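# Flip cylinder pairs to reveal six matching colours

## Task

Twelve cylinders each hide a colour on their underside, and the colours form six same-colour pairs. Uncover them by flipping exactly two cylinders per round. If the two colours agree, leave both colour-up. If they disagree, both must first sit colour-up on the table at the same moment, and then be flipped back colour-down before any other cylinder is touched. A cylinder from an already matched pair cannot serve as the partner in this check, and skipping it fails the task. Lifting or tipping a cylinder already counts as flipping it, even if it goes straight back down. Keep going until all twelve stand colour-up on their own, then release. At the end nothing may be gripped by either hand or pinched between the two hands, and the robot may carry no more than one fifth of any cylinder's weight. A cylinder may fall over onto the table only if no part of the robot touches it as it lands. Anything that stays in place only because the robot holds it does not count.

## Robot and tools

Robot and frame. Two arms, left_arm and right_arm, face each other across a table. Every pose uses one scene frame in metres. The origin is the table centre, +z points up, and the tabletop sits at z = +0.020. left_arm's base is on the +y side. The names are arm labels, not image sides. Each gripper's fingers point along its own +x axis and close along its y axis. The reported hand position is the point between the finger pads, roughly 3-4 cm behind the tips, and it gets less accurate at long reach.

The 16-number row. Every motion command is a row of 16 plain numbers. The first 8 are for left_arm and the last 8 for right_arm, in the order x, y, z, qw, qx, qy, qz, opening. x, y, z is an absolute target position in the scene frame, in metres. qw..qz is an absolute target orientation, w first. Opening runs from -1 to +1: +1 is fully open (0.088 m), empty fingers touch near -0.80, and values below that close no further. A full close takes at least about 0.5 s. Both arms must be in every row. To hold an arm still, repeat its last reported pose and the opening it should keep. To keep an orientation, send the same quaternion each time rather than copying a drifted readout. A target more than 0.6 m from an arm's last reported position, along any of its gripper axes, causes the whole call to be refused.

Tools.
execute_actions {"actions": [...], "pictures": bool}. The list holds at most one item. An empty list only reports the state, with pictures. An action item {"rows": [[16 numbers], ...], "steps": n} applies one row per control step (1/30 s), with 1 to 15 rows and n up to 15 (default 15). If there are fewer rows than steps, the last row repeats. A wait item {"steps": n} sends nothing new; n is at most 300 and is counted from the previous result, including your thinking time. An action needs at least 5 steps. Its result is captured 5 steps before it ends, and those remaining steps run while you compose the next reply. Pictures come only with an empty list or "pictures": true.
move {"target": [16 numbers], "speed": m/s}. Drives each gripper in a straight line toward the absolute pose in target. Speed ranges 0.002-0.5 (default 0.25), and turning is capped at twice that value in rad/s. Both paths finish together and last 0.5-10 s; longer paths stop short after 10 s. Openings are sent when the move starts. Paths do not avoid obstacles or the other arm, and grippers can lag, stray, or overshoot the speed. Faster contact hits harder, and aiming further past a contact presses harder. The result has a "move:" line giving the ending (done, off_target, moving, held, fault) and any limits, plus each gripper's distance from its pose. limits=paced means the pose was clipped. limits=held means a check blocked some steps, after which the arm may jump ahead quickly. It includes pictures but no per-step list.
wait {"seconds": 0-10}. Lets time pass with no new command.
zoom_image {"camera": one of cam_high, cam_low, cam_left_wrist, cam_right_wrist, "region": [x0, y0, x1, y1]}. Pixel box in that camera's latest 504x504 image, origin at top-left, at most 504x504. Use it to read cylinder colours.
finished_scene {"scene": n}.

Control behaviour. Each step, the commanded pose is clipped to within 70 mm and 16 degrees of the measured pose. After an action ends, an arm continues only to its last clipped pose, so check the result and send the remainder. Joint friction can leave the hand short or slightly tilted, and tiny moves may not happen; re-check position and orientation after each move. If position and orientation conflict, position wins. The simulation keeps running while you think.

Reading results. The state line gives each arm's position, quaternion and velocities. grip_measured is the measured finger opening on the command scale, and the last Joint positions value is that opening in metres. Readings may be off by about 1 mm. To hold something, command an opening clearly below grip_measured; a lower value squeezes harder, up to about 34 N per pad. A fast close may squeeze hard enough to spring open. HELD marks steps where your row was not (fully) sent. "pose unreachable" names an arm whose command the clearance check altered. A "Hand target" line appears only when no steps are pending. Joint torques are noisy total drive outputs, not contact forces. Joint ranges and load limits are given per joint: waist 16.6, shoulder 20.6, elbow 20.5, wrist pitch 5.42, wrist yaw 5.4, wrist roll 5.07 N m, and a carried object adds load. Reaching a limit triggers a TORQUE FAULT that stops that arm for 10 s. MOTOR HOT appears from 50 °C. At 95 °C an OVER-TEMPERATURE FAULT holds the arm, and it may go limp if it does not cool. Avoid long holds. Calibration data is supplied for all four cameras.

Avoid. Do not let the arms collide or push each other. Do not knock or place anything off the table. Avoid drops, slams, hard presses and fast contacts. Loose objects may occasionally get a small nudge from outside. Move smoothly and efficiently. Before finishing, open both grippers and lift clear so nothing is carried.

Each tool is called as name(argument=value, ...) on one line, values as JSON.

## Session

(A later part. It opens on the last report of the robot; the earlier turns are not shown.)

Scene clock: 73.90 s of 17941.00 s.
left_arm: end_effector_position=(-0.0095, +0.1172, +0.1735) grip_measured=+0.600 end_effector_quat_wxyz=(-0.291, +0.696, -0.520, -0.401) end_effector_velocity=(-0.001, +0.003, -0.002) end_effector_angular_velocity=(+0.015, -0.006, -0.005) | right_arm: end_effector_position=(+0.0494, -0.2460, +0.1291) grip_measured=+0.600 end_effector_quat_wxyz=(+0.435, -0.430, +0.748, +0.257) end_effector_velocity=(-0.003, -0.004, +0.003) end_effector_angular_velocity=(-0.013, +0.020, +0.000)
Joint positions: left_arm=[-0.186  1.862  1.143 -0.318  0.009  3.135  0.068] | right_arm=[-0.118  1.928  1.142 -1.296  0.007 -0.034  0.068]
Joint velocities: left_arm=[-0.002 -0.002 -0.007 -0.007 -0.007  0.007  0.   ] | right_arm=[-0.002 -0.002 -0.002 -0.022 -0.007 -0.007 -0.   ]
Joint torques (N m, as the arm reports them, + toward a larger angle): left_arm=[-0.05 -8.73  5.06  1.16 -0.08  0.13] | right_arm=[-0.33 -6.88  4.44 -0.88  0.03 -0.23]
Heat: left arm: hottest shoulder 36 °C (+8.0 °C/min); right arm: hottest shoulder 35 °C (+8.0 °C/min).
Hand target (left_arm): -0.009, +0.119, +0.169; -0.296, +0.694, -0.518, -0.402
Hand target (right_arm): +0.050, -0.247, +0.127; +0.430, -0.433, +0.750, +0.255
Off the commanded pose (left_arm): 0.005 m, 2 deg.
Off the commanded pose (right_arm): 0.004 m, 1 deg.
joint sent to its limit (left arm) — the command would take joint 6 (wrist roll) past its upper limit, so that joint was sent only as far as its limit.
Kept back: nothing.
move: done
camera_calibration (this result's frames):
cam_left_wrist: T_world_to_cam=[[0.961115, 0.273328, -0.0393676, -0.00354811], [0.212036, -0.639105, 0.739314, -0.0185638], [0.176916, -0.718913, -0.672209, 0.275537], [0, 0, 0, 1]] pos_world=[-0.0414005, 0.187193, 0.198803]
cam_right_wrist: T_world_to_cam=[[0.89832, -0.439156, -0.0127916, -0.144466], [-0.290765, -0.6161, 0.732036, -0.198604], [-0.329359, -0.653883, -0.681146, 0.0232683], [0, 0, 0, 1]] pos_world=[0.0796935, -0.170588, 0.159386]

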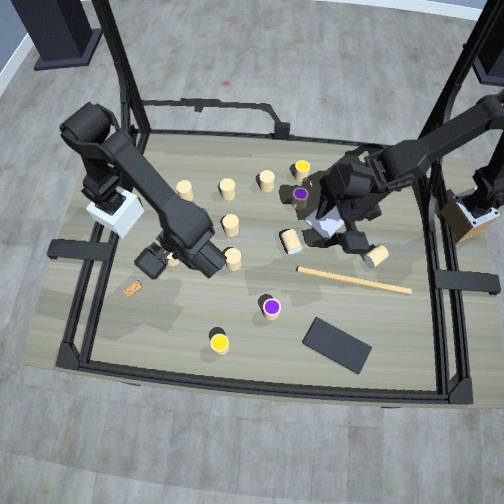

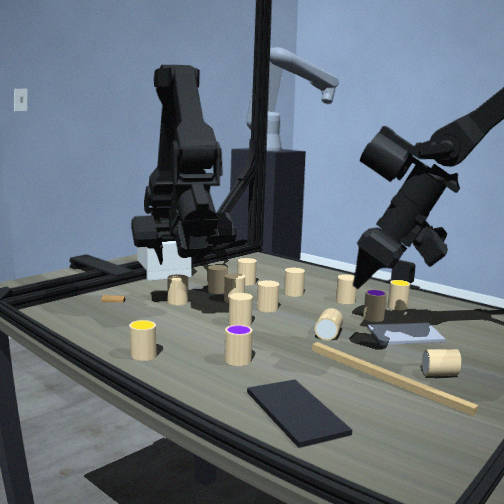

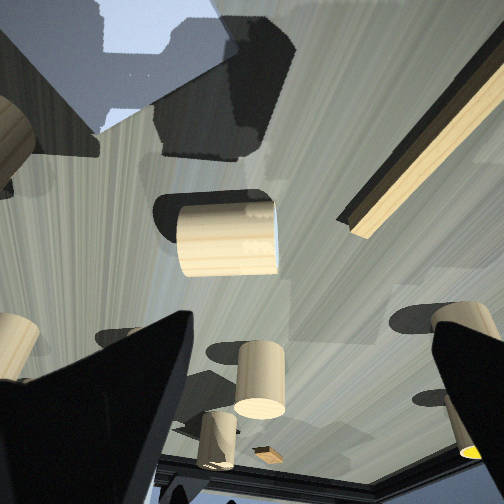

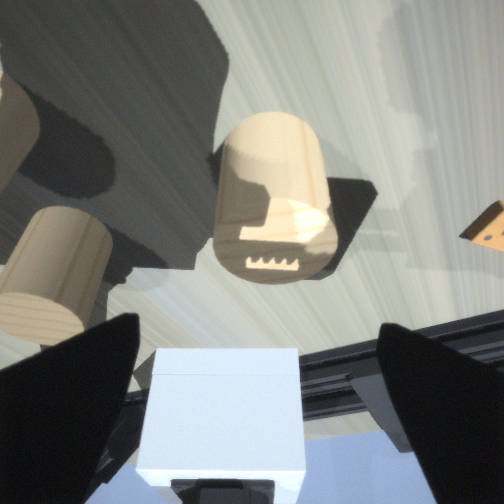

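move(target=[0.0,0.07,0.17,0.304,-0.687,0.527,0.397,0.6,0.052,-0.252,0.056,0.433,-0.433,0.75,0.25,0.5], speed=0.1)

move(target=[0.0,0.07,0.17,0.304,-0.687,0.527,0.397,0.6,0.052,-0.252,0.056,0.433,-0.433,0.75,0.25,-0.3])

move(target=[0.0,0.07,0.17,0.304,-0.687,0.527,0.397,0.6,0.09,-0.26,0.13,0.459,-0.345,0.794,0.199,-0.3], speed=0.2)

move(target=[0.05,-0.09,0.14,0.304,-0.687,0.527,0.397,0.6,0.215,-0.248,0.085,0.914,-0.084,0.245,0.315,-0.3], speed=0.4)

Scene clock: 76.57 s of 17941.00 s.
left_arm: end_effector_position=(-0.0001, +0.0724, +0.1736) grip_measured=+0.600 end_effector_quat_wxyz=(-0.295, +0.693, -0.522, -0.400) end_effector_velocity=(+0.001, +0.003, -0.001) end_effector_angular_velocity=(+0.019, -0.003, +0.028) | right_arm: end_effector_position=(+0.0526, -0.2490, +0.0599) grip_measured=+0.500 end_effector_quat_wxyz=(+0.439, -0.430, +0.747, +0.253) end_effector_velocity=(-0.001, -0.003, -0.001) end_effector_angular_velocity=(-0.006, +0.024, +0.008)
Joint positions: left_arm=[-0.194  2.02   1.37  -0.389  0.008  3.137  0.068] | right_arm=[-0.129  2.091  1.048 -1.036  0.019 -0.034  0.064]
Joint velocities: left_arm=[-0.002  0.002  0.007 -0.022 -0.022 -0.022 -0.   ] | right_arm=[-0.007  0.007 -0.002 -0.007 -0.007 -0.022 -0.   ]
Joint torques (N m, as the arm reports them, + toward a larger angle): left_arm=[-0.06 -8.8   7.    0.84 -0.11  0.13] | right_arm=[-0.3  -7.22  2.26 -0.53  0.04 -0.18]
Heat: left arm: hottest shoulder 36 °C (+7.1 °C/min); right arm: hottest shoulder 35 °C (+7.1 °C/min).
Hand target (left_arm): -0.000, +0.070, +0.170; -0.299, +0.691, -0.522, -0.401
Hand target (right_arm): +0.052, -0.253, +0.057; +0.433, -0.433, +0.750, +0.250
Off the commanded pose (left_arm): 0.004 m, 1 deg.
Off the commanded pose (right_arm): 0.005 m, 1 deg.
joint sent to its limit (left arm) — the command would take joint 6 (wrist roll) past its upper limit, so that joint was sent only as far as its limit.
Kept back: nothing.
move: done
camera_calibration (this result's frames):
cam_left_wrist: T_world_to_cam=[[0.963702, 0.26431, -0.0376599, 0.0000537177], [0.205332, -0.64361, 0.737295, -0.0485837], [0.170636, -0.718266, -0.67452, 0.241976], [0, 0, 0, 1]] pos_world=[-0.0313659, 0.14252, 0.19904]
cam_right_wrist: T_world_to_cam=[[0.89589, -0.444271, -0.00221043, -0.151321], [-0.301836, -0.612301, 0.730741, -0.147287], [-0.326, -0.653996, -0.682651, -0.0249166], [0, 0, 0, 1]] pos_world=[0.0829876, -0.173707, 0.0902847]

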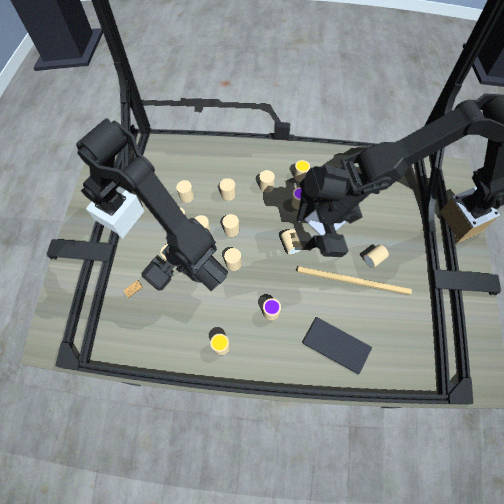

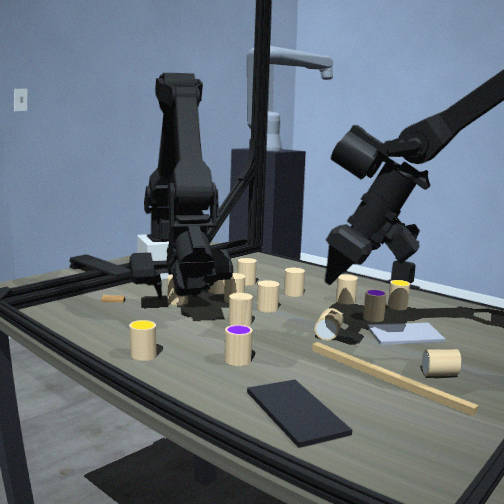

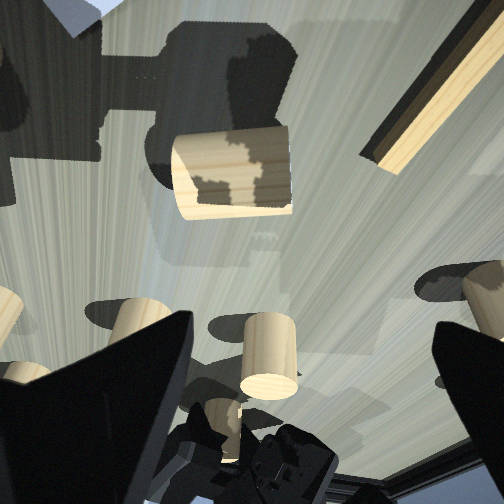

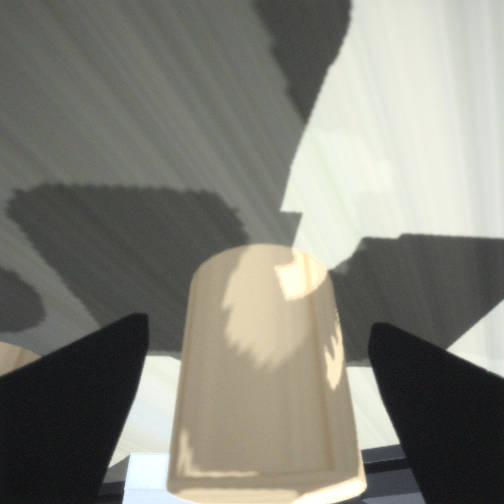

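Scene clock: 77.27 s of 17941.00 s.
left_arm: end_effector_position=(+0.0000, +0.0722, +0.1739) grip_measured=+0.600 end_effector_quat_wxyz=(-0.295, +0.693, -0.522, -0.400) end_effector_velocity=(+0.002, +0.001, +0.003) end_effector_angular_velocity=(+0.002, -0.015, +0.015) | right_arm: end_effector_position=(+0.0524, -0.2492, +0.0595) grip_measured=+0.022 end_effector_quat_wxyz=(+0.438, -0.430, +0.748, +0.253) end_effector_velocity=(-0.000, +0.001, -0.000) end_effector_angular_velocity=(+0.011, +0.005, +0.000)
Joint positions: left_arm=[-0.194  2.02   1.371 -0.39   0.008  3.137  0.068] | right_arm=[-0.129  2.093  1.048 -1.035  0.018 -0.034  0.04 ]
Joint velocities: left_arm=[-0.002 -0.007  0.002 -0.007 -0.022 -0.007 -0.   ] | right_arm=[-0.002 -0.002 -0.002  0.007 -0.007 -0.007  0.   ]
Joint torques (N m, as the arm reports them, + toward a larger angle): left_arm=[-0.25 -8.7   6.53  0.91 -0.1   0.08] | right_arm=[-0.31 -6.89  2.66 -0.46  0.05 -0.18]
Heat: left arm: hottest shoulder 36 °C (+7.1 °C/min); right arm: hottest shoulder 34 °C (+6.1 °C/min).
Hand target (left_arm): -0.000, +0.070, +0.170; -0.299, +0.692, -0.521, -0.401
Hand target (right_arm): +0.052, -0.252, +0.056; +0.433, -0.433, +0.750, +0.250
Off the commanded pose (left_arm): 0.004 m, 1 deg.
Off the commanded pose (right_arm): 0.005 m, 1 deg.
joint sent to its limit (left arm) — the command would take joint 6 (wrist roll) past its upper limit, so that joint was sent only as far as its limit.
Kept back: nothing.
move: done
camera_calibration (this result's frames):
cam_left_wrist: T_world_to_cam=[[0.963667, 0.264486, -0.0373248, -0.000063637], [0.205145, -0.643369, 0.737558, -0.049091], [0.17106, -0.718418, -0.674251, 0.242043], [0, 0, 0, 1]] pos_world=[-0.0312718, 0.142321, 0.199403]
cam_right_wrist: T_world_to_cam=[[0.895721, -0.444606, -0.00303266, -0.151212], [-0.301055, -0.611508, 0.731727, -0.147007], [-0.327185, -0.65451, -0.681591, -0.0254733], [0, 0, 0, 1]] pos_world=[0.0828525, -0.173799, 0.0897481]

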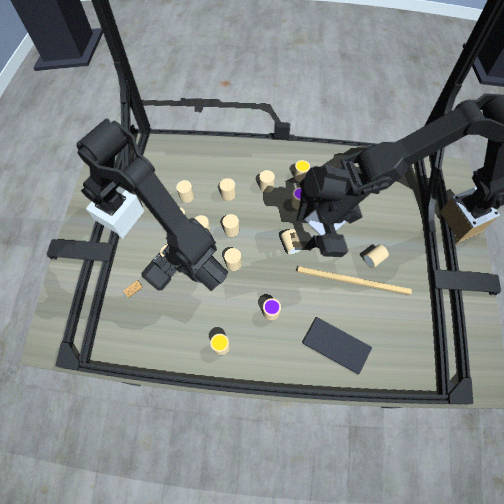

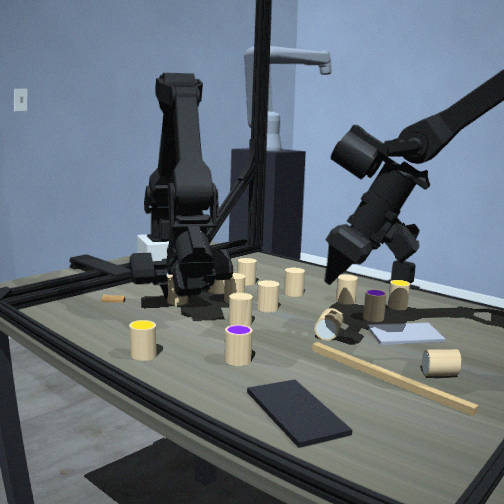

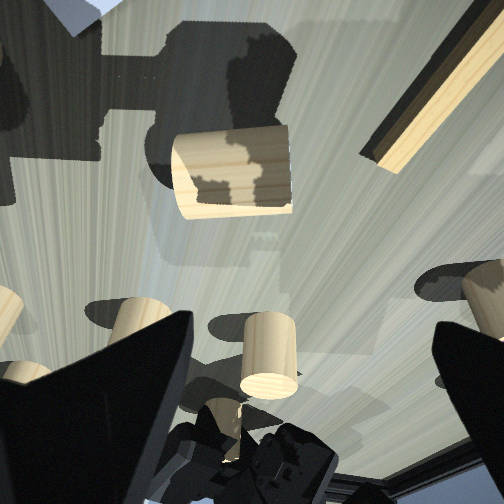

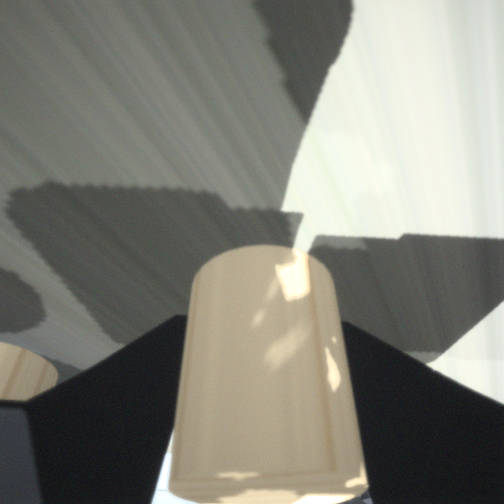

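Scene clock: 78.33 s of 17941.00 s.
left_arm: end_effector_position=(+0.0000, +0.0722, +0.1738) grip_measured=+0.600 end_effector_quat_wxyz=(-0.295, +0.693, -0.522, -0.400) end_effector_velocity=(-0.001, +0.002, -0.001) end_effector_angular_velocity=(+0.011, -0.013, +0.010) | right_arm: end_effector_position=(+0.0881, -0.2608, +0.1261) grip_measured=+0.022 end_effector_quat_wxyz=(+0.453, -0.350, +0.795, +0.200) end_effector_velocity=(-0.003, -0.000, +0.003) end_effector_angular_velocity=(-0.002, +0.023, -0.025)
Joint positions: left_arm=[-0.194  2.02   1.371 -0.39   0.008  3.137  0.068] | right_arm=[-0.3    1.992  1.21  -1.324 -0.004  0.003  0.04 ]
Joint velocities: left_arm=[-0.007 -0.002 -0.002 -0.007 -0.022 -0.007 -0.   ] | right_arm=[-0.007  0.002  0.007 -0.022 -0.022  0.007 -0.   ]
Joint torques (N m, as the arm reports them, + toward a larger angle): left_arm=[-0.16 -8.97  7.05  0.89 -0.12  0.1 ] | right_arm=[ -0.35 -10.09   5.13  -0.99  -0.15   0.18]
Heat: left arm: hottest shoulder 36 °C (+6.1 °C/min); right arm: hottest shoulder 35 °C (+6.1 °C/min).
Hand target (left_arm): -0.000, +0.070, +0.170; -0.299, +0.691, -0.522, -0.401
Hand target (right_arm): +0.090, -0.259, +0.130; +0.459, -0.345, +0.794, +0.200
Off the commanded pose (left_arm): 0.004 m, 1 deg.
Off the commanded pose (right_arm): 0.004 m, 1 deg.
joint sent to its limit (left arm) — the command would take joint 6 (wrist roll) past its upper limit, so that joint was sent only as far as its limit.
Kept back: nothing.
move: done
camera_calibration (this result's frames):
cam_left_wrist: T_world_to_cam=[[0.963663, 0.2645, -0.0373313, -0.0000696645], [0.205224, -0.643639, 0.737301, -0.0488853], [0.170988, -0.718171, -0.674532, 0.241971], [0, 0, 0, 1]] pos_world=[-0.0312745, 0.14233, 0.199258]
cam_right_wrist: T_world_to_cam=[[0.780133, -0.625589, -0.00547857, -0.224845], [-0.411374, -0.519557, 0.748887, -0.160526], [-0.471342, -0.581978, -0.662675, 0.0532128], [0, 0, 0, 1]] pos_world=[0.134454, -0.193095, 0.154247]

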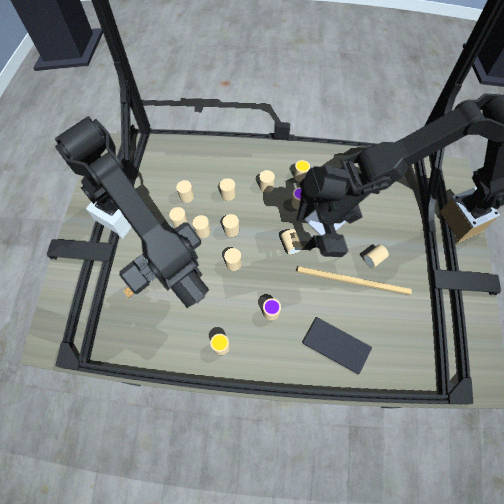

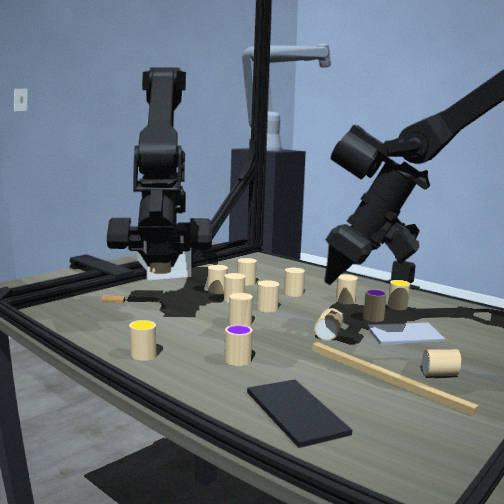

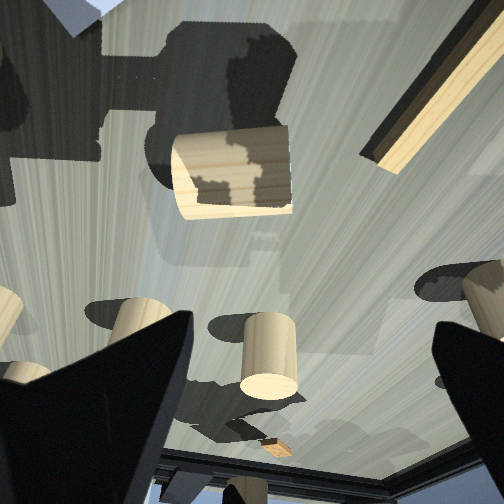

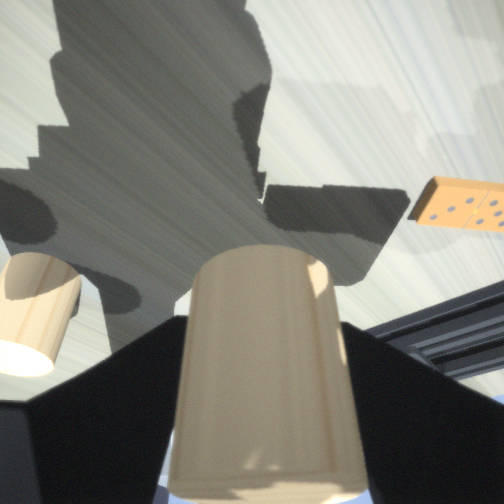

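Scene clock: 81.03 s of 17941.00 s.
left_arm: end_effector_position=(+0.0478, -0.0877, +0.1480) grip_measured=+0.600 end_effector_quat_wxyz=(-0.257, +0.720, -0.542, -0.350) end_effector_velocity=(+0.002, +0.002, -0.005) end_effector_angular_velocity=(+0.012, +0.002, +0.013) | right_arm: end_effector_position=(+0.2157, -0.2461, +0.0874) grip_measured=+0.022 end_effector_quat_wxyz=(+0.915, -0.089, +0.239, +0.312) end_effector_velocity=(-0.002, +0.002, -0.002) end_effector_angular_velocity=(+0.006, -0.000, +0.020)
Joint positions: left_arm=[-0.193  2.681  2.35  -0.567  0.008  3.137  0.068] | right_arm=[-0.593  1.972  0.271  1.183 -0.096 -0.071  0.04 ]
Joint velocities: left_arm=[ 0.002  0.007  0.002 -0.007 -0.007 -0.007 -0.   ] | right_arm=[-0.002  0.017 -0.002  0.022 -0.022 -0.007 -0.   ]
Joint torques (N m, as the arm reports them, + toward a larger angle): left_arm=[  0.1  -12.98   7.4    1.36   0.09   0.1 ] | right_arm=[-0.34 -5.62  1.52  1.58 -0.16  0.2 ]
Heat: left arm: hottest shoulder 36 °C (+4.1 °C/min); right arm: hottest shoulder 34 °C (+5.1 °C/min).
Hand target (left_arm): +0.049, -0.088, +0.140; -0.259, +0.718, -0.541, -0.353
Hand target (right_arm): +0.214, -0.248, +0.084; +0.914, -0.086, +0.244, +0.311
Off the commanded pose (left_arm): 0.009 m, 9 deg.
Off the commanded pose (right_arm): 0.003 m, 1 deg.
joint sent to its limit (left arm) — the command would take joint 3 (elbow) past its upper limit and joint 6 (wrist roll) past its upper limit, so those joints were sent only as far as their limits.
Kept back: nothing.
move: off_target (left_arm)
camera_calibration (this result's frames):
cam_left_wrist: T_world_to_cam=[[0.964743, 0.260876, -0.034867, -0.00553488], [0.175196, -0.537661, 0.824758, -0.144814], [0.196413, -0.801788, -0.564409, 0.0767834], [0, 0, 0, 1]] pos_world=[0.0156294, -0.0148529, 0.162581]
cam_right_wrist: T_world_to_cam=[[0.613617, -0.785631, 0.0791153, -0.326263], [-0.54735, -0.495432, -0.674504, 0.088163], [0.569107, 0.370583, -0.73402, 0.112523], [0, 0, 0, 1]] pos_world=[0.184419, -0.254343, 0.167873]

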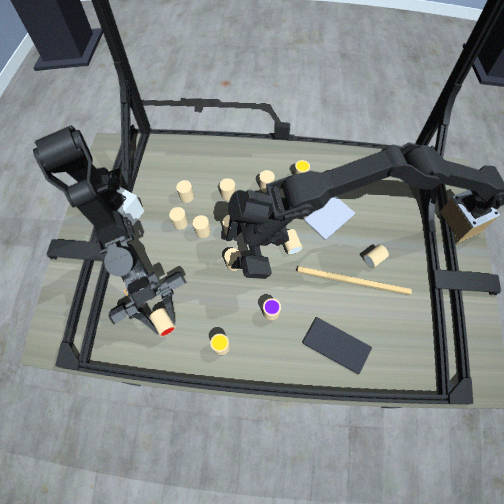

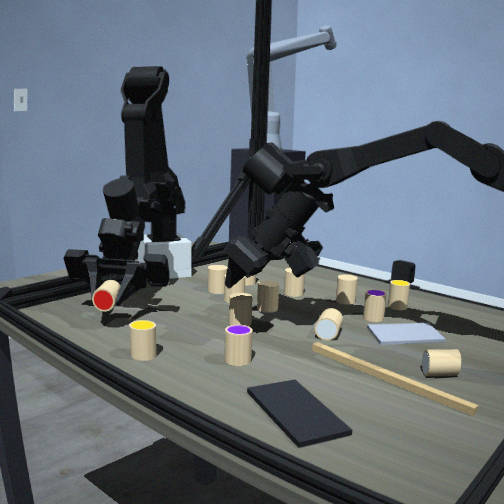

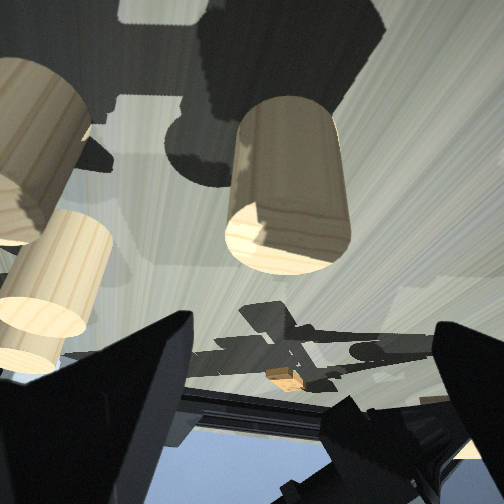

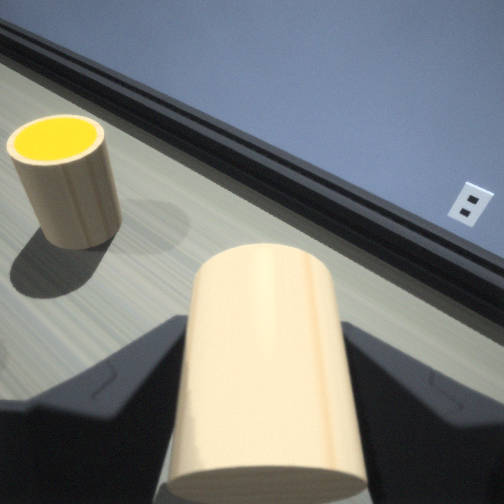

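move(target=[0.044,-0.088,0.056,0.257,-0.719,0.552,0.335,0.6,0.215,-0.248,0.047,0.914,-0.084,0.245,0.315,-0.3], speed=0.08)

Scene clock: 82.93 s of 17941.00 s.
left_arm: end_effector_position=(+0.0470, -0.0918, +0.0721) grip_measured=+0.600 end_effector_quat_wxyz=(-0.243, +0.728, -0.549, -0.330) end_effector_velocity=(+0.003, -0.000, +0.002) end_effector_angular_velocity=(-0.009, +0.007, +0.024) | right_arm: end_effector_position=(+0.2149, -0.2473, +0.0510) grip_measured=+0.022 end_effector_quat_wxyz=(+0.914, -0.085, +0.240, +0.316) end_effector_velocity=(+0.000, +0.002, +0.001) end_effector_angular_velocity=(+0.002, -0.008, +0.012)
Joint positions: left_arm=[-0.196  2.765  2.176 -0.257  0.008  3.137  0.068] | right_arm=[-0.603  2.25   0.295  1.436 -0.115 -0.07   0.04 ]
Joint velocities: left_arm=[ 0.002 -0.002 -0.002  0.007 -0.007 -0.022 -0.   ] | right_arm=[ 0.002  0.002  0.002  0.007 -0.007 -0.007  0.   ]
Joint torques (N m, as the arm reports them, + toward a larger angle): left_arm=[ -0.32 -12.94   5.51   1.41   0.08   0.17] | right_arm=[-0.32 -5.57  1.23  1.34 -0.15  0.12]
Heat: left arm: hottest shoulder 37 °C (+5.0 °C/min); right arm: hottest shoulder 34 °C (+4.0 °C/min).
Hand target (left_arm): +0.044, -0.088, +0.056; -0.252, +0.722, -0.548, -0.339
Hand target (right_arm): +0.215, -0.248, +0.048; +0.913, -0.084, +0.245, +0.315
Off the commanded pose (left_arm): 0.017 m, 2 deg.
Off the commanded pose (right_arm): 0.004 m, 1 deg.
joint sent to its limit (left arm) — the command would take joint 6 (wrist roll) past its upper limit, so that joint was sent only as far as its limit.
Kept back: nothing.
move: off_target (left_arm)
camera_calibration (this result's frames):
cam_left_wrist: T_world_to_cam=[[0.966123, 0.255912, -0.0333798, -0.00691807], [0.160759, -0.495566, 0.853564, -0.0817852], [0.201896, -0.830014, -0.519918, 0.0247752], [0, 0, 0, 1]] pos_world=[0.0148294, -0.0181958, 0.082459]
cam_right_wrist: T_world_to_cam=[[0.618544, -0.782648, 0.0697538, -0.323682], [-0.547979, -0.49329, -0.675562, 0.0633144], [0.563136, 0.379642, -0.733996, 0.0901984], [0, 0, 0, 1]] pos_world=[0.184113, -0.25634, 0.131556]

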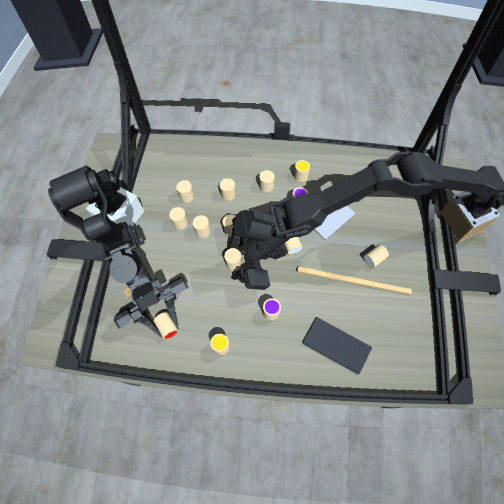

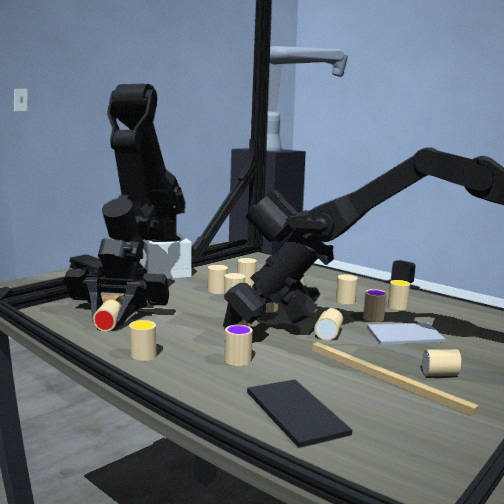

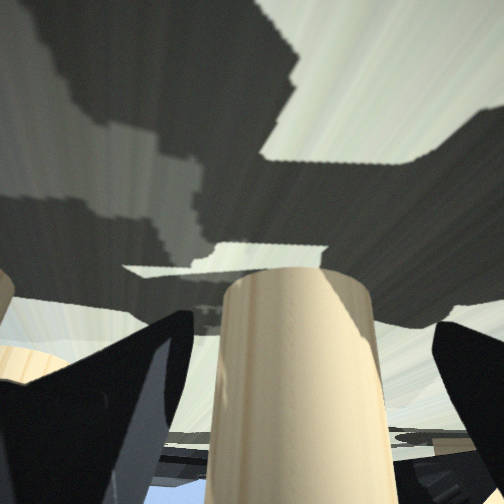

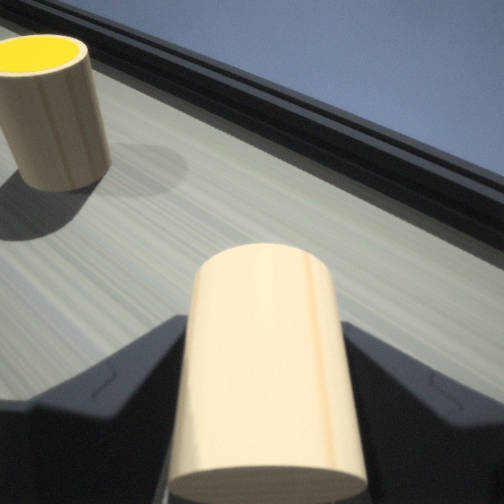

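move(target=[0.044,-0.088,0.056,0.257,-0.719,0.552,0.335,-0.3,0.215,-0.248,0.045,0.914,-0.084,0.245,0.315,-0.3])

move(target=[0.035,-0.05,0.17,0.257,-0.719,0.552,0.335,-0.3,0.215,-0.248,0.047,0.914,-0.084,0.245,0.315,0.4], speed=0.2)

move(target=[-0.208,0.205,0.14,0.557,0.281,0.208,-0.753,-0.3,0.229,-0.237,0.11,0.473,-0.282,0.819,0.163,0.5], speed=0.4)

move(target=[-0.208,0.205,0.056,0.557,0.281,0.208,-0.753,-0.3,0.229,-0.237,0.052,0.473,-0.282,0.819,0.163,0.5], speed=0.08)

Scene clock: 84.07 s of 17941.00 s.
left_arm: end_effector_position=(+0.0467, -0.0920, +0.0721) grip_measured=+0.016 end_effector_quat_wxyz=(-0.243, +0.728, -0.550, -0.330) end_effector_velocity=(-0.001, +0.001, -0.000) end_effector_angular_velocity=(+0.007, +0.001, +0.008) | right_arm: end_effector_position=(+0.2157, -0.2467, +0.0504) grip_measured=+0.022 end_effector_quat_wxyz=(+0.915, -0.084, +0.237, +0.316) end_effector_velocity=(-0.002, +0.006, +0.003) end_effector_angular_velocity=(+0.017, -0.005, +0.038)
Joint positions: left_arm=[-0.196  2.765  2.176 -0.255  0.008  3.137  0.04 ] | right_arm=[-0.603  2.263  0.298  1.453 -0.115 -0.07   0.04 ]
Joint velocities: left_arm=[-0.002 -0.002 -0.002 -0.007 -0.007 -0.007  0.   ] | right_arm=[ 0.002 -0.002  0.002  0.007 -0.037 -0.007 -0.   ]
Joint torques (N m, as the arm reports them, + toward a larger angle): left_arm=[ -0.03 -12.82   5.43   1.35   0.05   0.09] | right_arm=[-0.32 -5.1   1.1   1.15 -0.14  0.11]
Heat: left arm: hottest shoulder 37 °C (+5.1 °C/min); right arm: hottest shoulder 34 °C (+5.1 °C/min).
Hand target (left_arm): +0.044, -0.088, +0.056; -0.252, +0.722, -0.548, -0.339
Hand target (right_arm): +0.215, -0.248, +0.045; +0.913, -0.084, +0.245, +0.315
Off the commanded pose (left_arm): 0.017 m, 2 deg.
Off the commanded pose (right_arm): 0.006 m, 1 deg.
joint sent to its limit (left arm) — the command would take joint 6 (wrist roll) past its upper limit, so that joint was sent only as far as its limit.
Kept back: nothing.
move: off_target (left_arm)
camera_calibration (this result's frames):
cam_left_wrist: T_world_to_cam=[[0.966287, 0.25526, -0.0336368, -0.00666842], [0.160406, -0.494662, 0.854154, -0.0818069], [0.201392, -0.830754, -0.51893, 0.0244761], [0, 0, 0, 1]] pos_world=[0.0146366, -0.0184309, 0.0823528]
cam_right_wrist: T_world_to_cam=[[0.618663, -0.782504, 0.0703186, -0.323682], [-0.543768, -0.491072, -0.680562, 0.0635532], [0.567074, 0.382801, -0.729308, 0.0888161], [0, 0, 0, 1]] pos_world=[0.184443, -0.256072, 0.130787]

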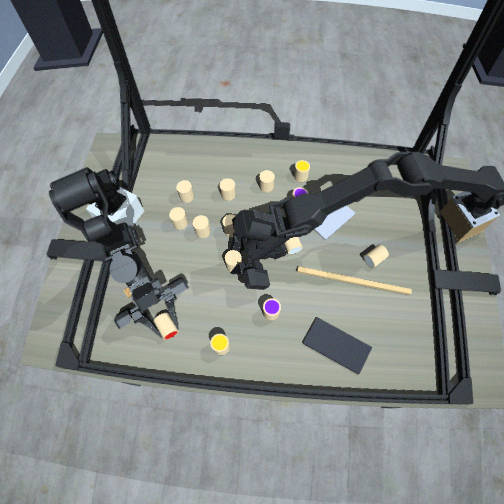

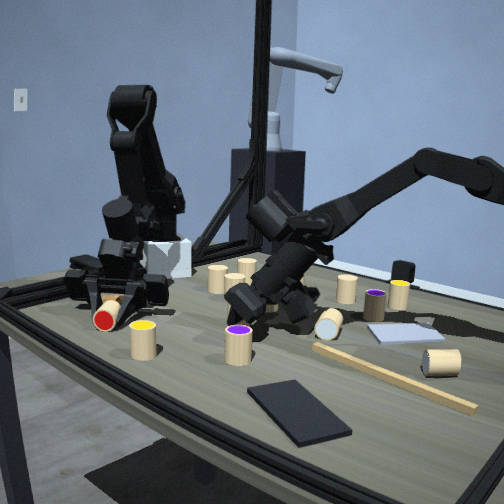

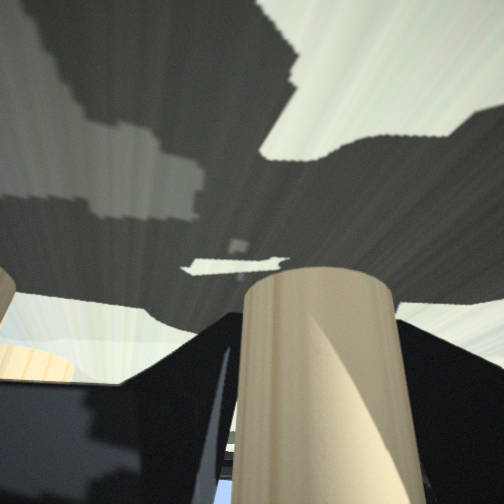

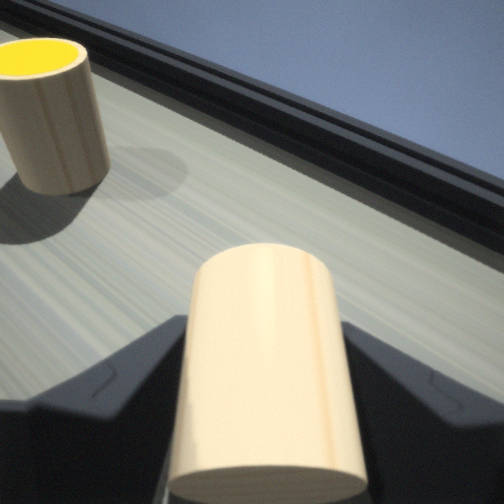

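Scene clock: 85.27 s of 17941.00 s.
left_arm: end_effector_position=(+0.0351, -0.0521, +0.1637) grip_measured=+0.016 end_effector_quat_wxyz=(-0.252, +0.722, -0.546, -0.342) end_effector_velocity=(-0.001, +0.001, -0.001) end_effector_angular_velocity=(+0.007, +0.001, +0.008) | right_arm: end_effector_position=(+0.2148, -0.2474, +0.0485) grip_measured=+0.400 end_effector_quat_wxyz=(+0.914, -0.085, +0.242, +0.316) end_effector_velocity=(-0.000, -0.002, -0.001) end_effector_angular_velocity=(-0.012, +0.001, -0.005)
Joint positions: left_arm=[-0.196  2.443  1.952 -0.388  0.008  3.137  0.04 ] | right_arm=[-0.603  2.263  0.298  1.442 -0.115 -0.07   0.059]
Joint velocities: left_arm=[-0.002 -0.002 -0.002 -0.007 -0.007 -0.007  0.   ] | right_arm=[-0.002 -0.002 -0.002 -0.007  0.007 -0.007 -0.   ]
Joint torques (N m, as the arm reports them, + toward a larger angle): left_arm=[  0.   -16.65   5.29   1.12   0.09   0.02] | right_arm=[-0.31 -6.81  0.87  1.12 -0.14  0.1 ]
Heat: left arm: hottest shoulder 38 °C (+6.1 °C/min); right arm: hottest shoulder 34 °C (+5.1 °C/min).
Hand target (left_arm): +0.035, -0.050, +0.170; -0.251, +0.722, -0.547, -0.340
Hand target (right_arm): +0.215, -0.248, +0.047; +0.913, -0.084, +0.245, +0.315
Off the commanded pose (left_arm): 0.007 m, 1 deg.
Off the commanded pose (right_arm): 0.002 m, 0 deg.
joint sent to its limit (left arm) — the command would take joint 6 (wrist roll) past its upper limit, so that joint was sent only as far as its limit.
Kept back: nothing.
move: done
camera_calibration (this result's frames):
cam_left_wrist: T_world_to_cam=[[0.965964, 0.25637, -0.0344578, -0.00235398], [0.16842, -0.522214, 0.836018, -0.137142], [0.196336, -0.813367, -0.547618, 0.113321], [0, 0, 0, 1]] pos_world=[0.00312244, 0.0211572, 0.176629]
cam_right_wrist: T_world_to_cam=[[0.618982, -0.782376, 0.068909, -0.323491], [-0.549966, -0.494397, -0.673134, 0.06157], [0.560712, 0.37876, -0.736303, 0.0888607], [0, 0, 0, 1]] pos_world=[0.184272, -0.256309, 0.129165]

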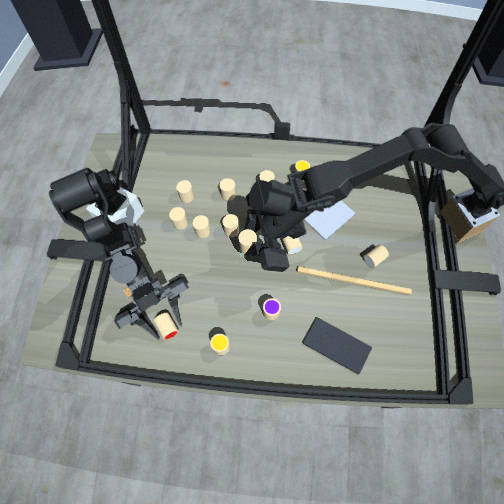

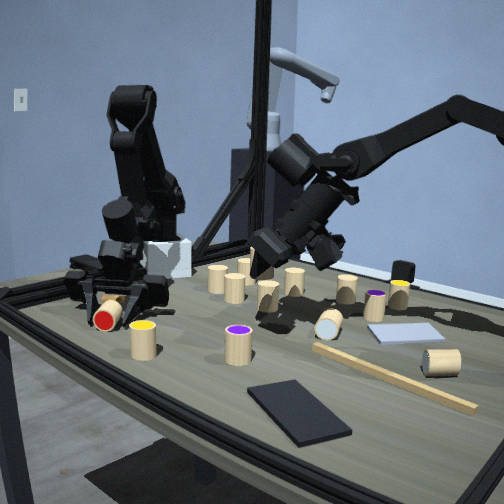

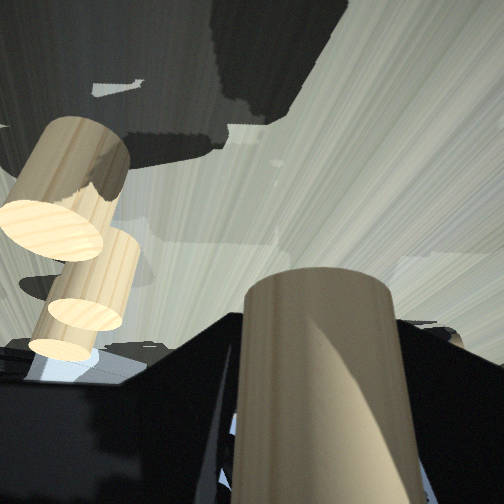

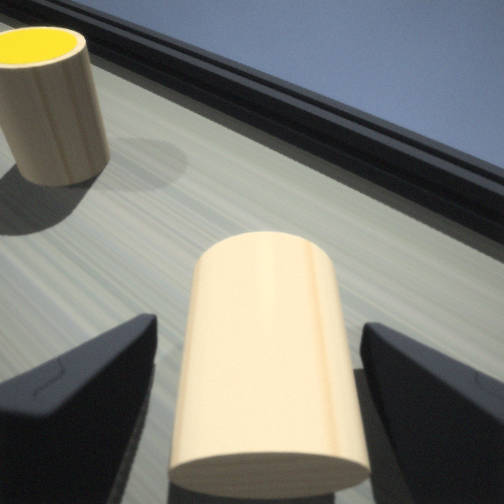

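Scene clock: 89.27 s of 17941.00 s.
left_arm: end_effector_position=(-0.2088, +0.2029, +0.1405) grip_measured=+0.016 end_effector_quat_wxyz=(+0.555, +0.282, +0.210, -0.754) end_effector_velocity=(-0.001, +0.001, +0.000) end_effector_angular_velocity=(-0.010, +0.004, +0.019) | right_arm: end_effector_position=(+0.2303, -0.2370, +0.1136) grip_measured=+0.500 end_effector_quat_wxyz=(+0.476, -0.280, +0.816, +0.172) end_effector_velocity=(-0.000, -0.003, +0.002) end_effector_angular_velocity=(-0.006, +0.017, +0.020)
Joint positions: left_arm=[-0.669  1.586  0.403  0.46   0.086  0.071  0.04 ] | right_arm=[-0.541  2.438  1.917 -1.56   0.025 -0.074  0.064]
Joint velocities: left_arm=[-0.012 -0.002 -0.012  0.022 -0.022 -0.022 -0.   ] | right_arm=[-0.002  0.007  0.012 -0.022  0.007 -0.022  0.   ]
Joint torques (N m, as the arm reports them, + toward a larger angle): left_arm=[-0.14 -6.79  3.46  1.74 -0.12 -0.12] | right_arm=[  0.28 -10.5    5.78  -0.89   0.04   0.18]
Heat: left arm: hottest shoulder 39 °C (+7.1 °C/min); right arm: hottest shoulder 34 °C (+4.0 °C/min).
Hand target (left_arm): -0.209, +0.205, +0.141; -0.556, -0.281, -0.210, +0.754
Hand target (right_arm): +0.230, -0.237, +0.110; +0.471, -0.282, +0.819, +0.168
Off the commanded pose (left_arm): 0.002 m, 0 deg.
Off the commanded pose (right_arm): 0.004 m, 1 deg.
Kept back: nothing.
move: done
camera_calibration (this result's frames):
cam_left_wrist: T_world_to_cam=[[-0.961856, 0.27292, -0.0186659, -0.241051], [0.241675, 0.815803, -0.525412, -0.00847773], [-0.128168, -0.509882, -0.850643, 0.269099], [0, 0, 0, 1]] pos_world=[-0.195317, 0.209912, 0.219953]
cam_right_wrist: T_world_to_cam=[[0.671271, -0.74103, -0.0164387, -0.32204], [-0.497297, -0.466707, 0.731355, -0.0460159], [-0.549628, -0.482762, -0.681799, 0.169505], [0, 0, 0, 1]] pos_world=[0.286457, -0.178287, 0.143928]

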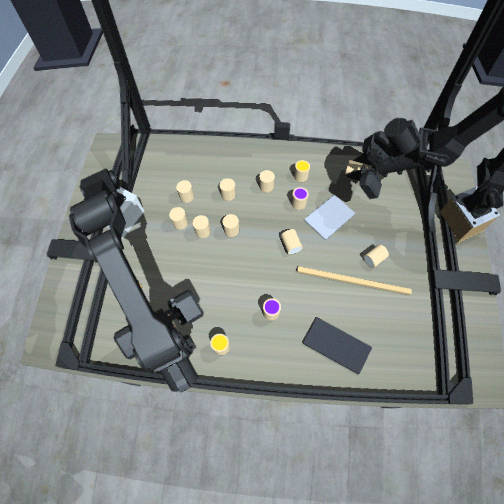

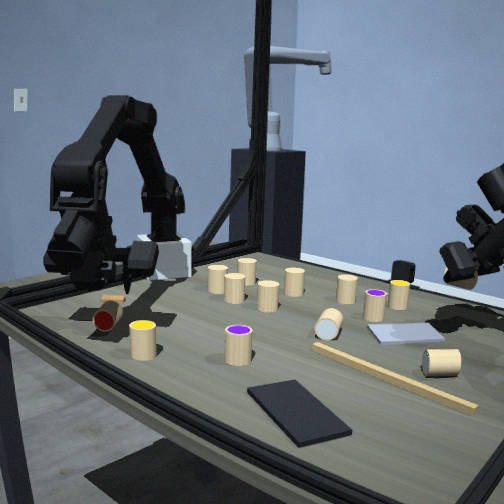

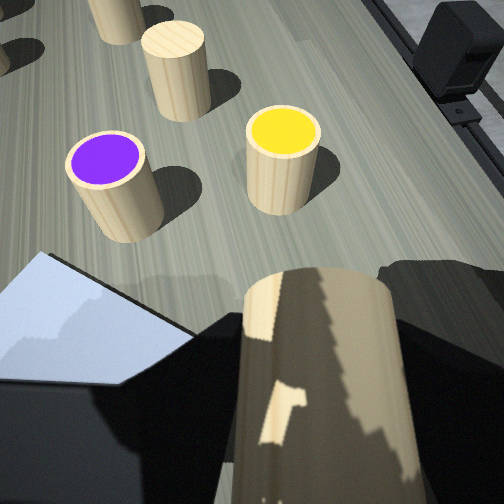

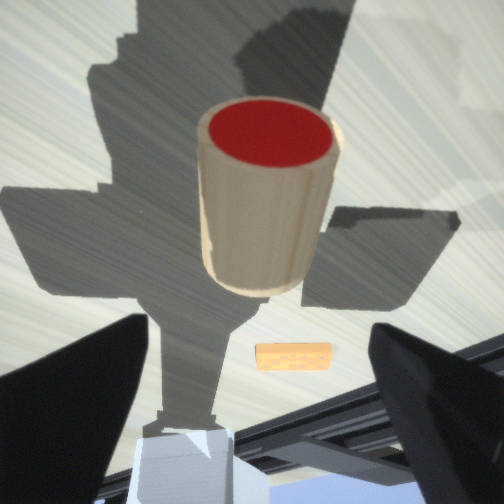

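Scene clock: 90.70 s of 17941.00 s.
left_arm: end_effector_position=(-0.2084, +0.2026, +0.0599) grip_measured=+0.016 end_effector_quat_wxyz=(+0.558, +0.277, +0.204, -0.755) end_effector_velocity=(+0.002, -0.003, +0.001) end_effector_angular_velocity=(-0.027, -0.004, +0.019) | right_arm: end_effector_position=(+0.2319, -0.2357, +0.0589) grip_measured=+0.500 end_effector_quat_wxyz=(+0.480, -0.280, +0.814, +0.167) end_effector_velocity=(+0.001, +0.001, -0.000) end_effector_angular_velocity=(+0.007, -0.005, -0.012)
Joint positions: left_arm=[-0.669  2.098  0.355  1.038  0.083  0.071  0.04 ] | right_arm=[-0.539  2.525  1.852 -1.401  0.03  -0.062  0.064]
Joint velocities: left_arm=[-0.002  0.022 -0.002  0.051 -0.022 -0.007 -0.001] | right_arm=[-0.002 -0.002 -0.002  0.007 -0.007  0.007 -0.   ]
Joint torques (N m, as the arm reports them, + toward a larger angle): left_arm=[-0.32 -4.87  1.91  1.56 -0.05  0.01] | right_arm=[  0.28 -10.68   3.44  -0.51   0.04   0.18]
Heat: left arm: hottest shoulder 38 °C (+6.0 °C/min); right arm: hottest shoulder 34 °C (+4.0 °C/min).
Hand target (left_arm): -0.208, +0.205, +0.055; -0.557, -0.281, -0.208, +0.753
Hand target (right_arm): +0.228, -0.237, +0.052; +0.473, -0.282, +0.819, +0.163
Off the commanded pose (left_arm): 0.005 m, 1 deg.
Off the commanded pose (right_arm): 0.008 m, 1 deg.
Kept back: nothing.
move: done
camera_calibration (this result's frames):
cam_left_wrist: T_world_to_cam=[[-0.962655, 0.269825, -0.0221106, -0.241357], [0.238634, 0.807126, -0.540002, -0.0486678], [-0.12786, -0.525112, -0.841374, 0.203106], [0, 0, 0, 1]] pos_world=[-0.194761, 0.211058, 0.13927]
cam_right_wrist: T_world_to_cam=[[0.666678, -0.745321, -0.00600177, -0.323593], [-0.50828, -0.460508, 0.727725, -0.000468017], [-0.545153, -0.482108, -0.685843, 0.133056], [0, 0, 0, 1]] pos_world=[0.288031, -0.177249, 0.0896542]

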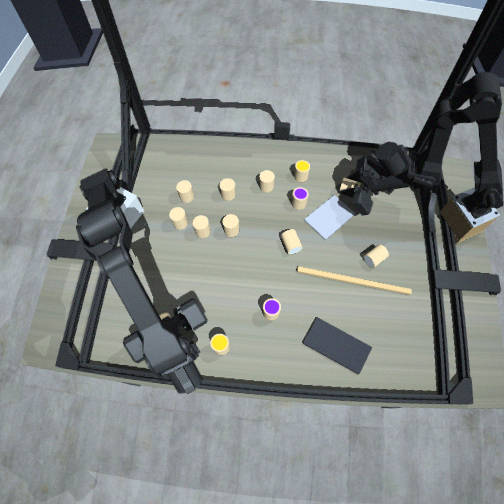

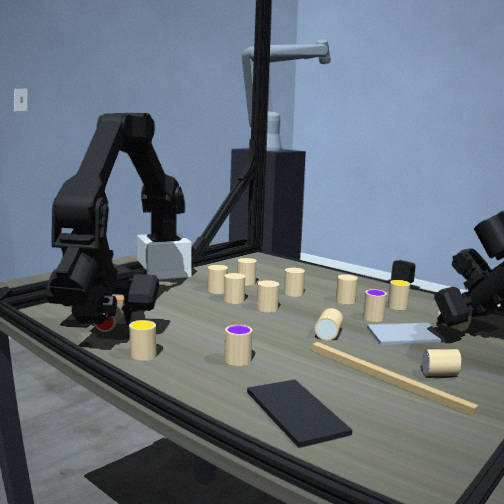

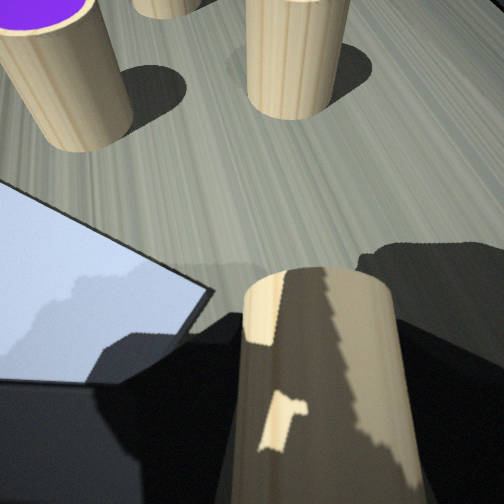

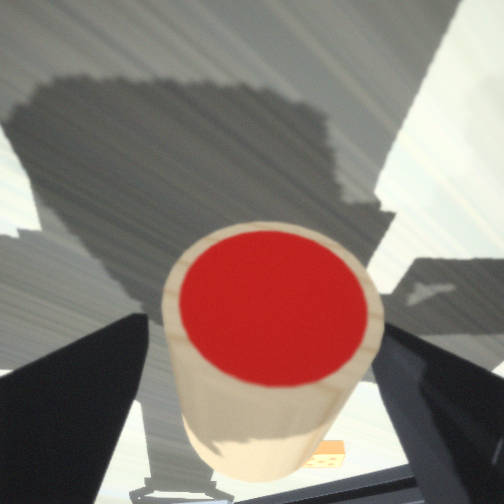

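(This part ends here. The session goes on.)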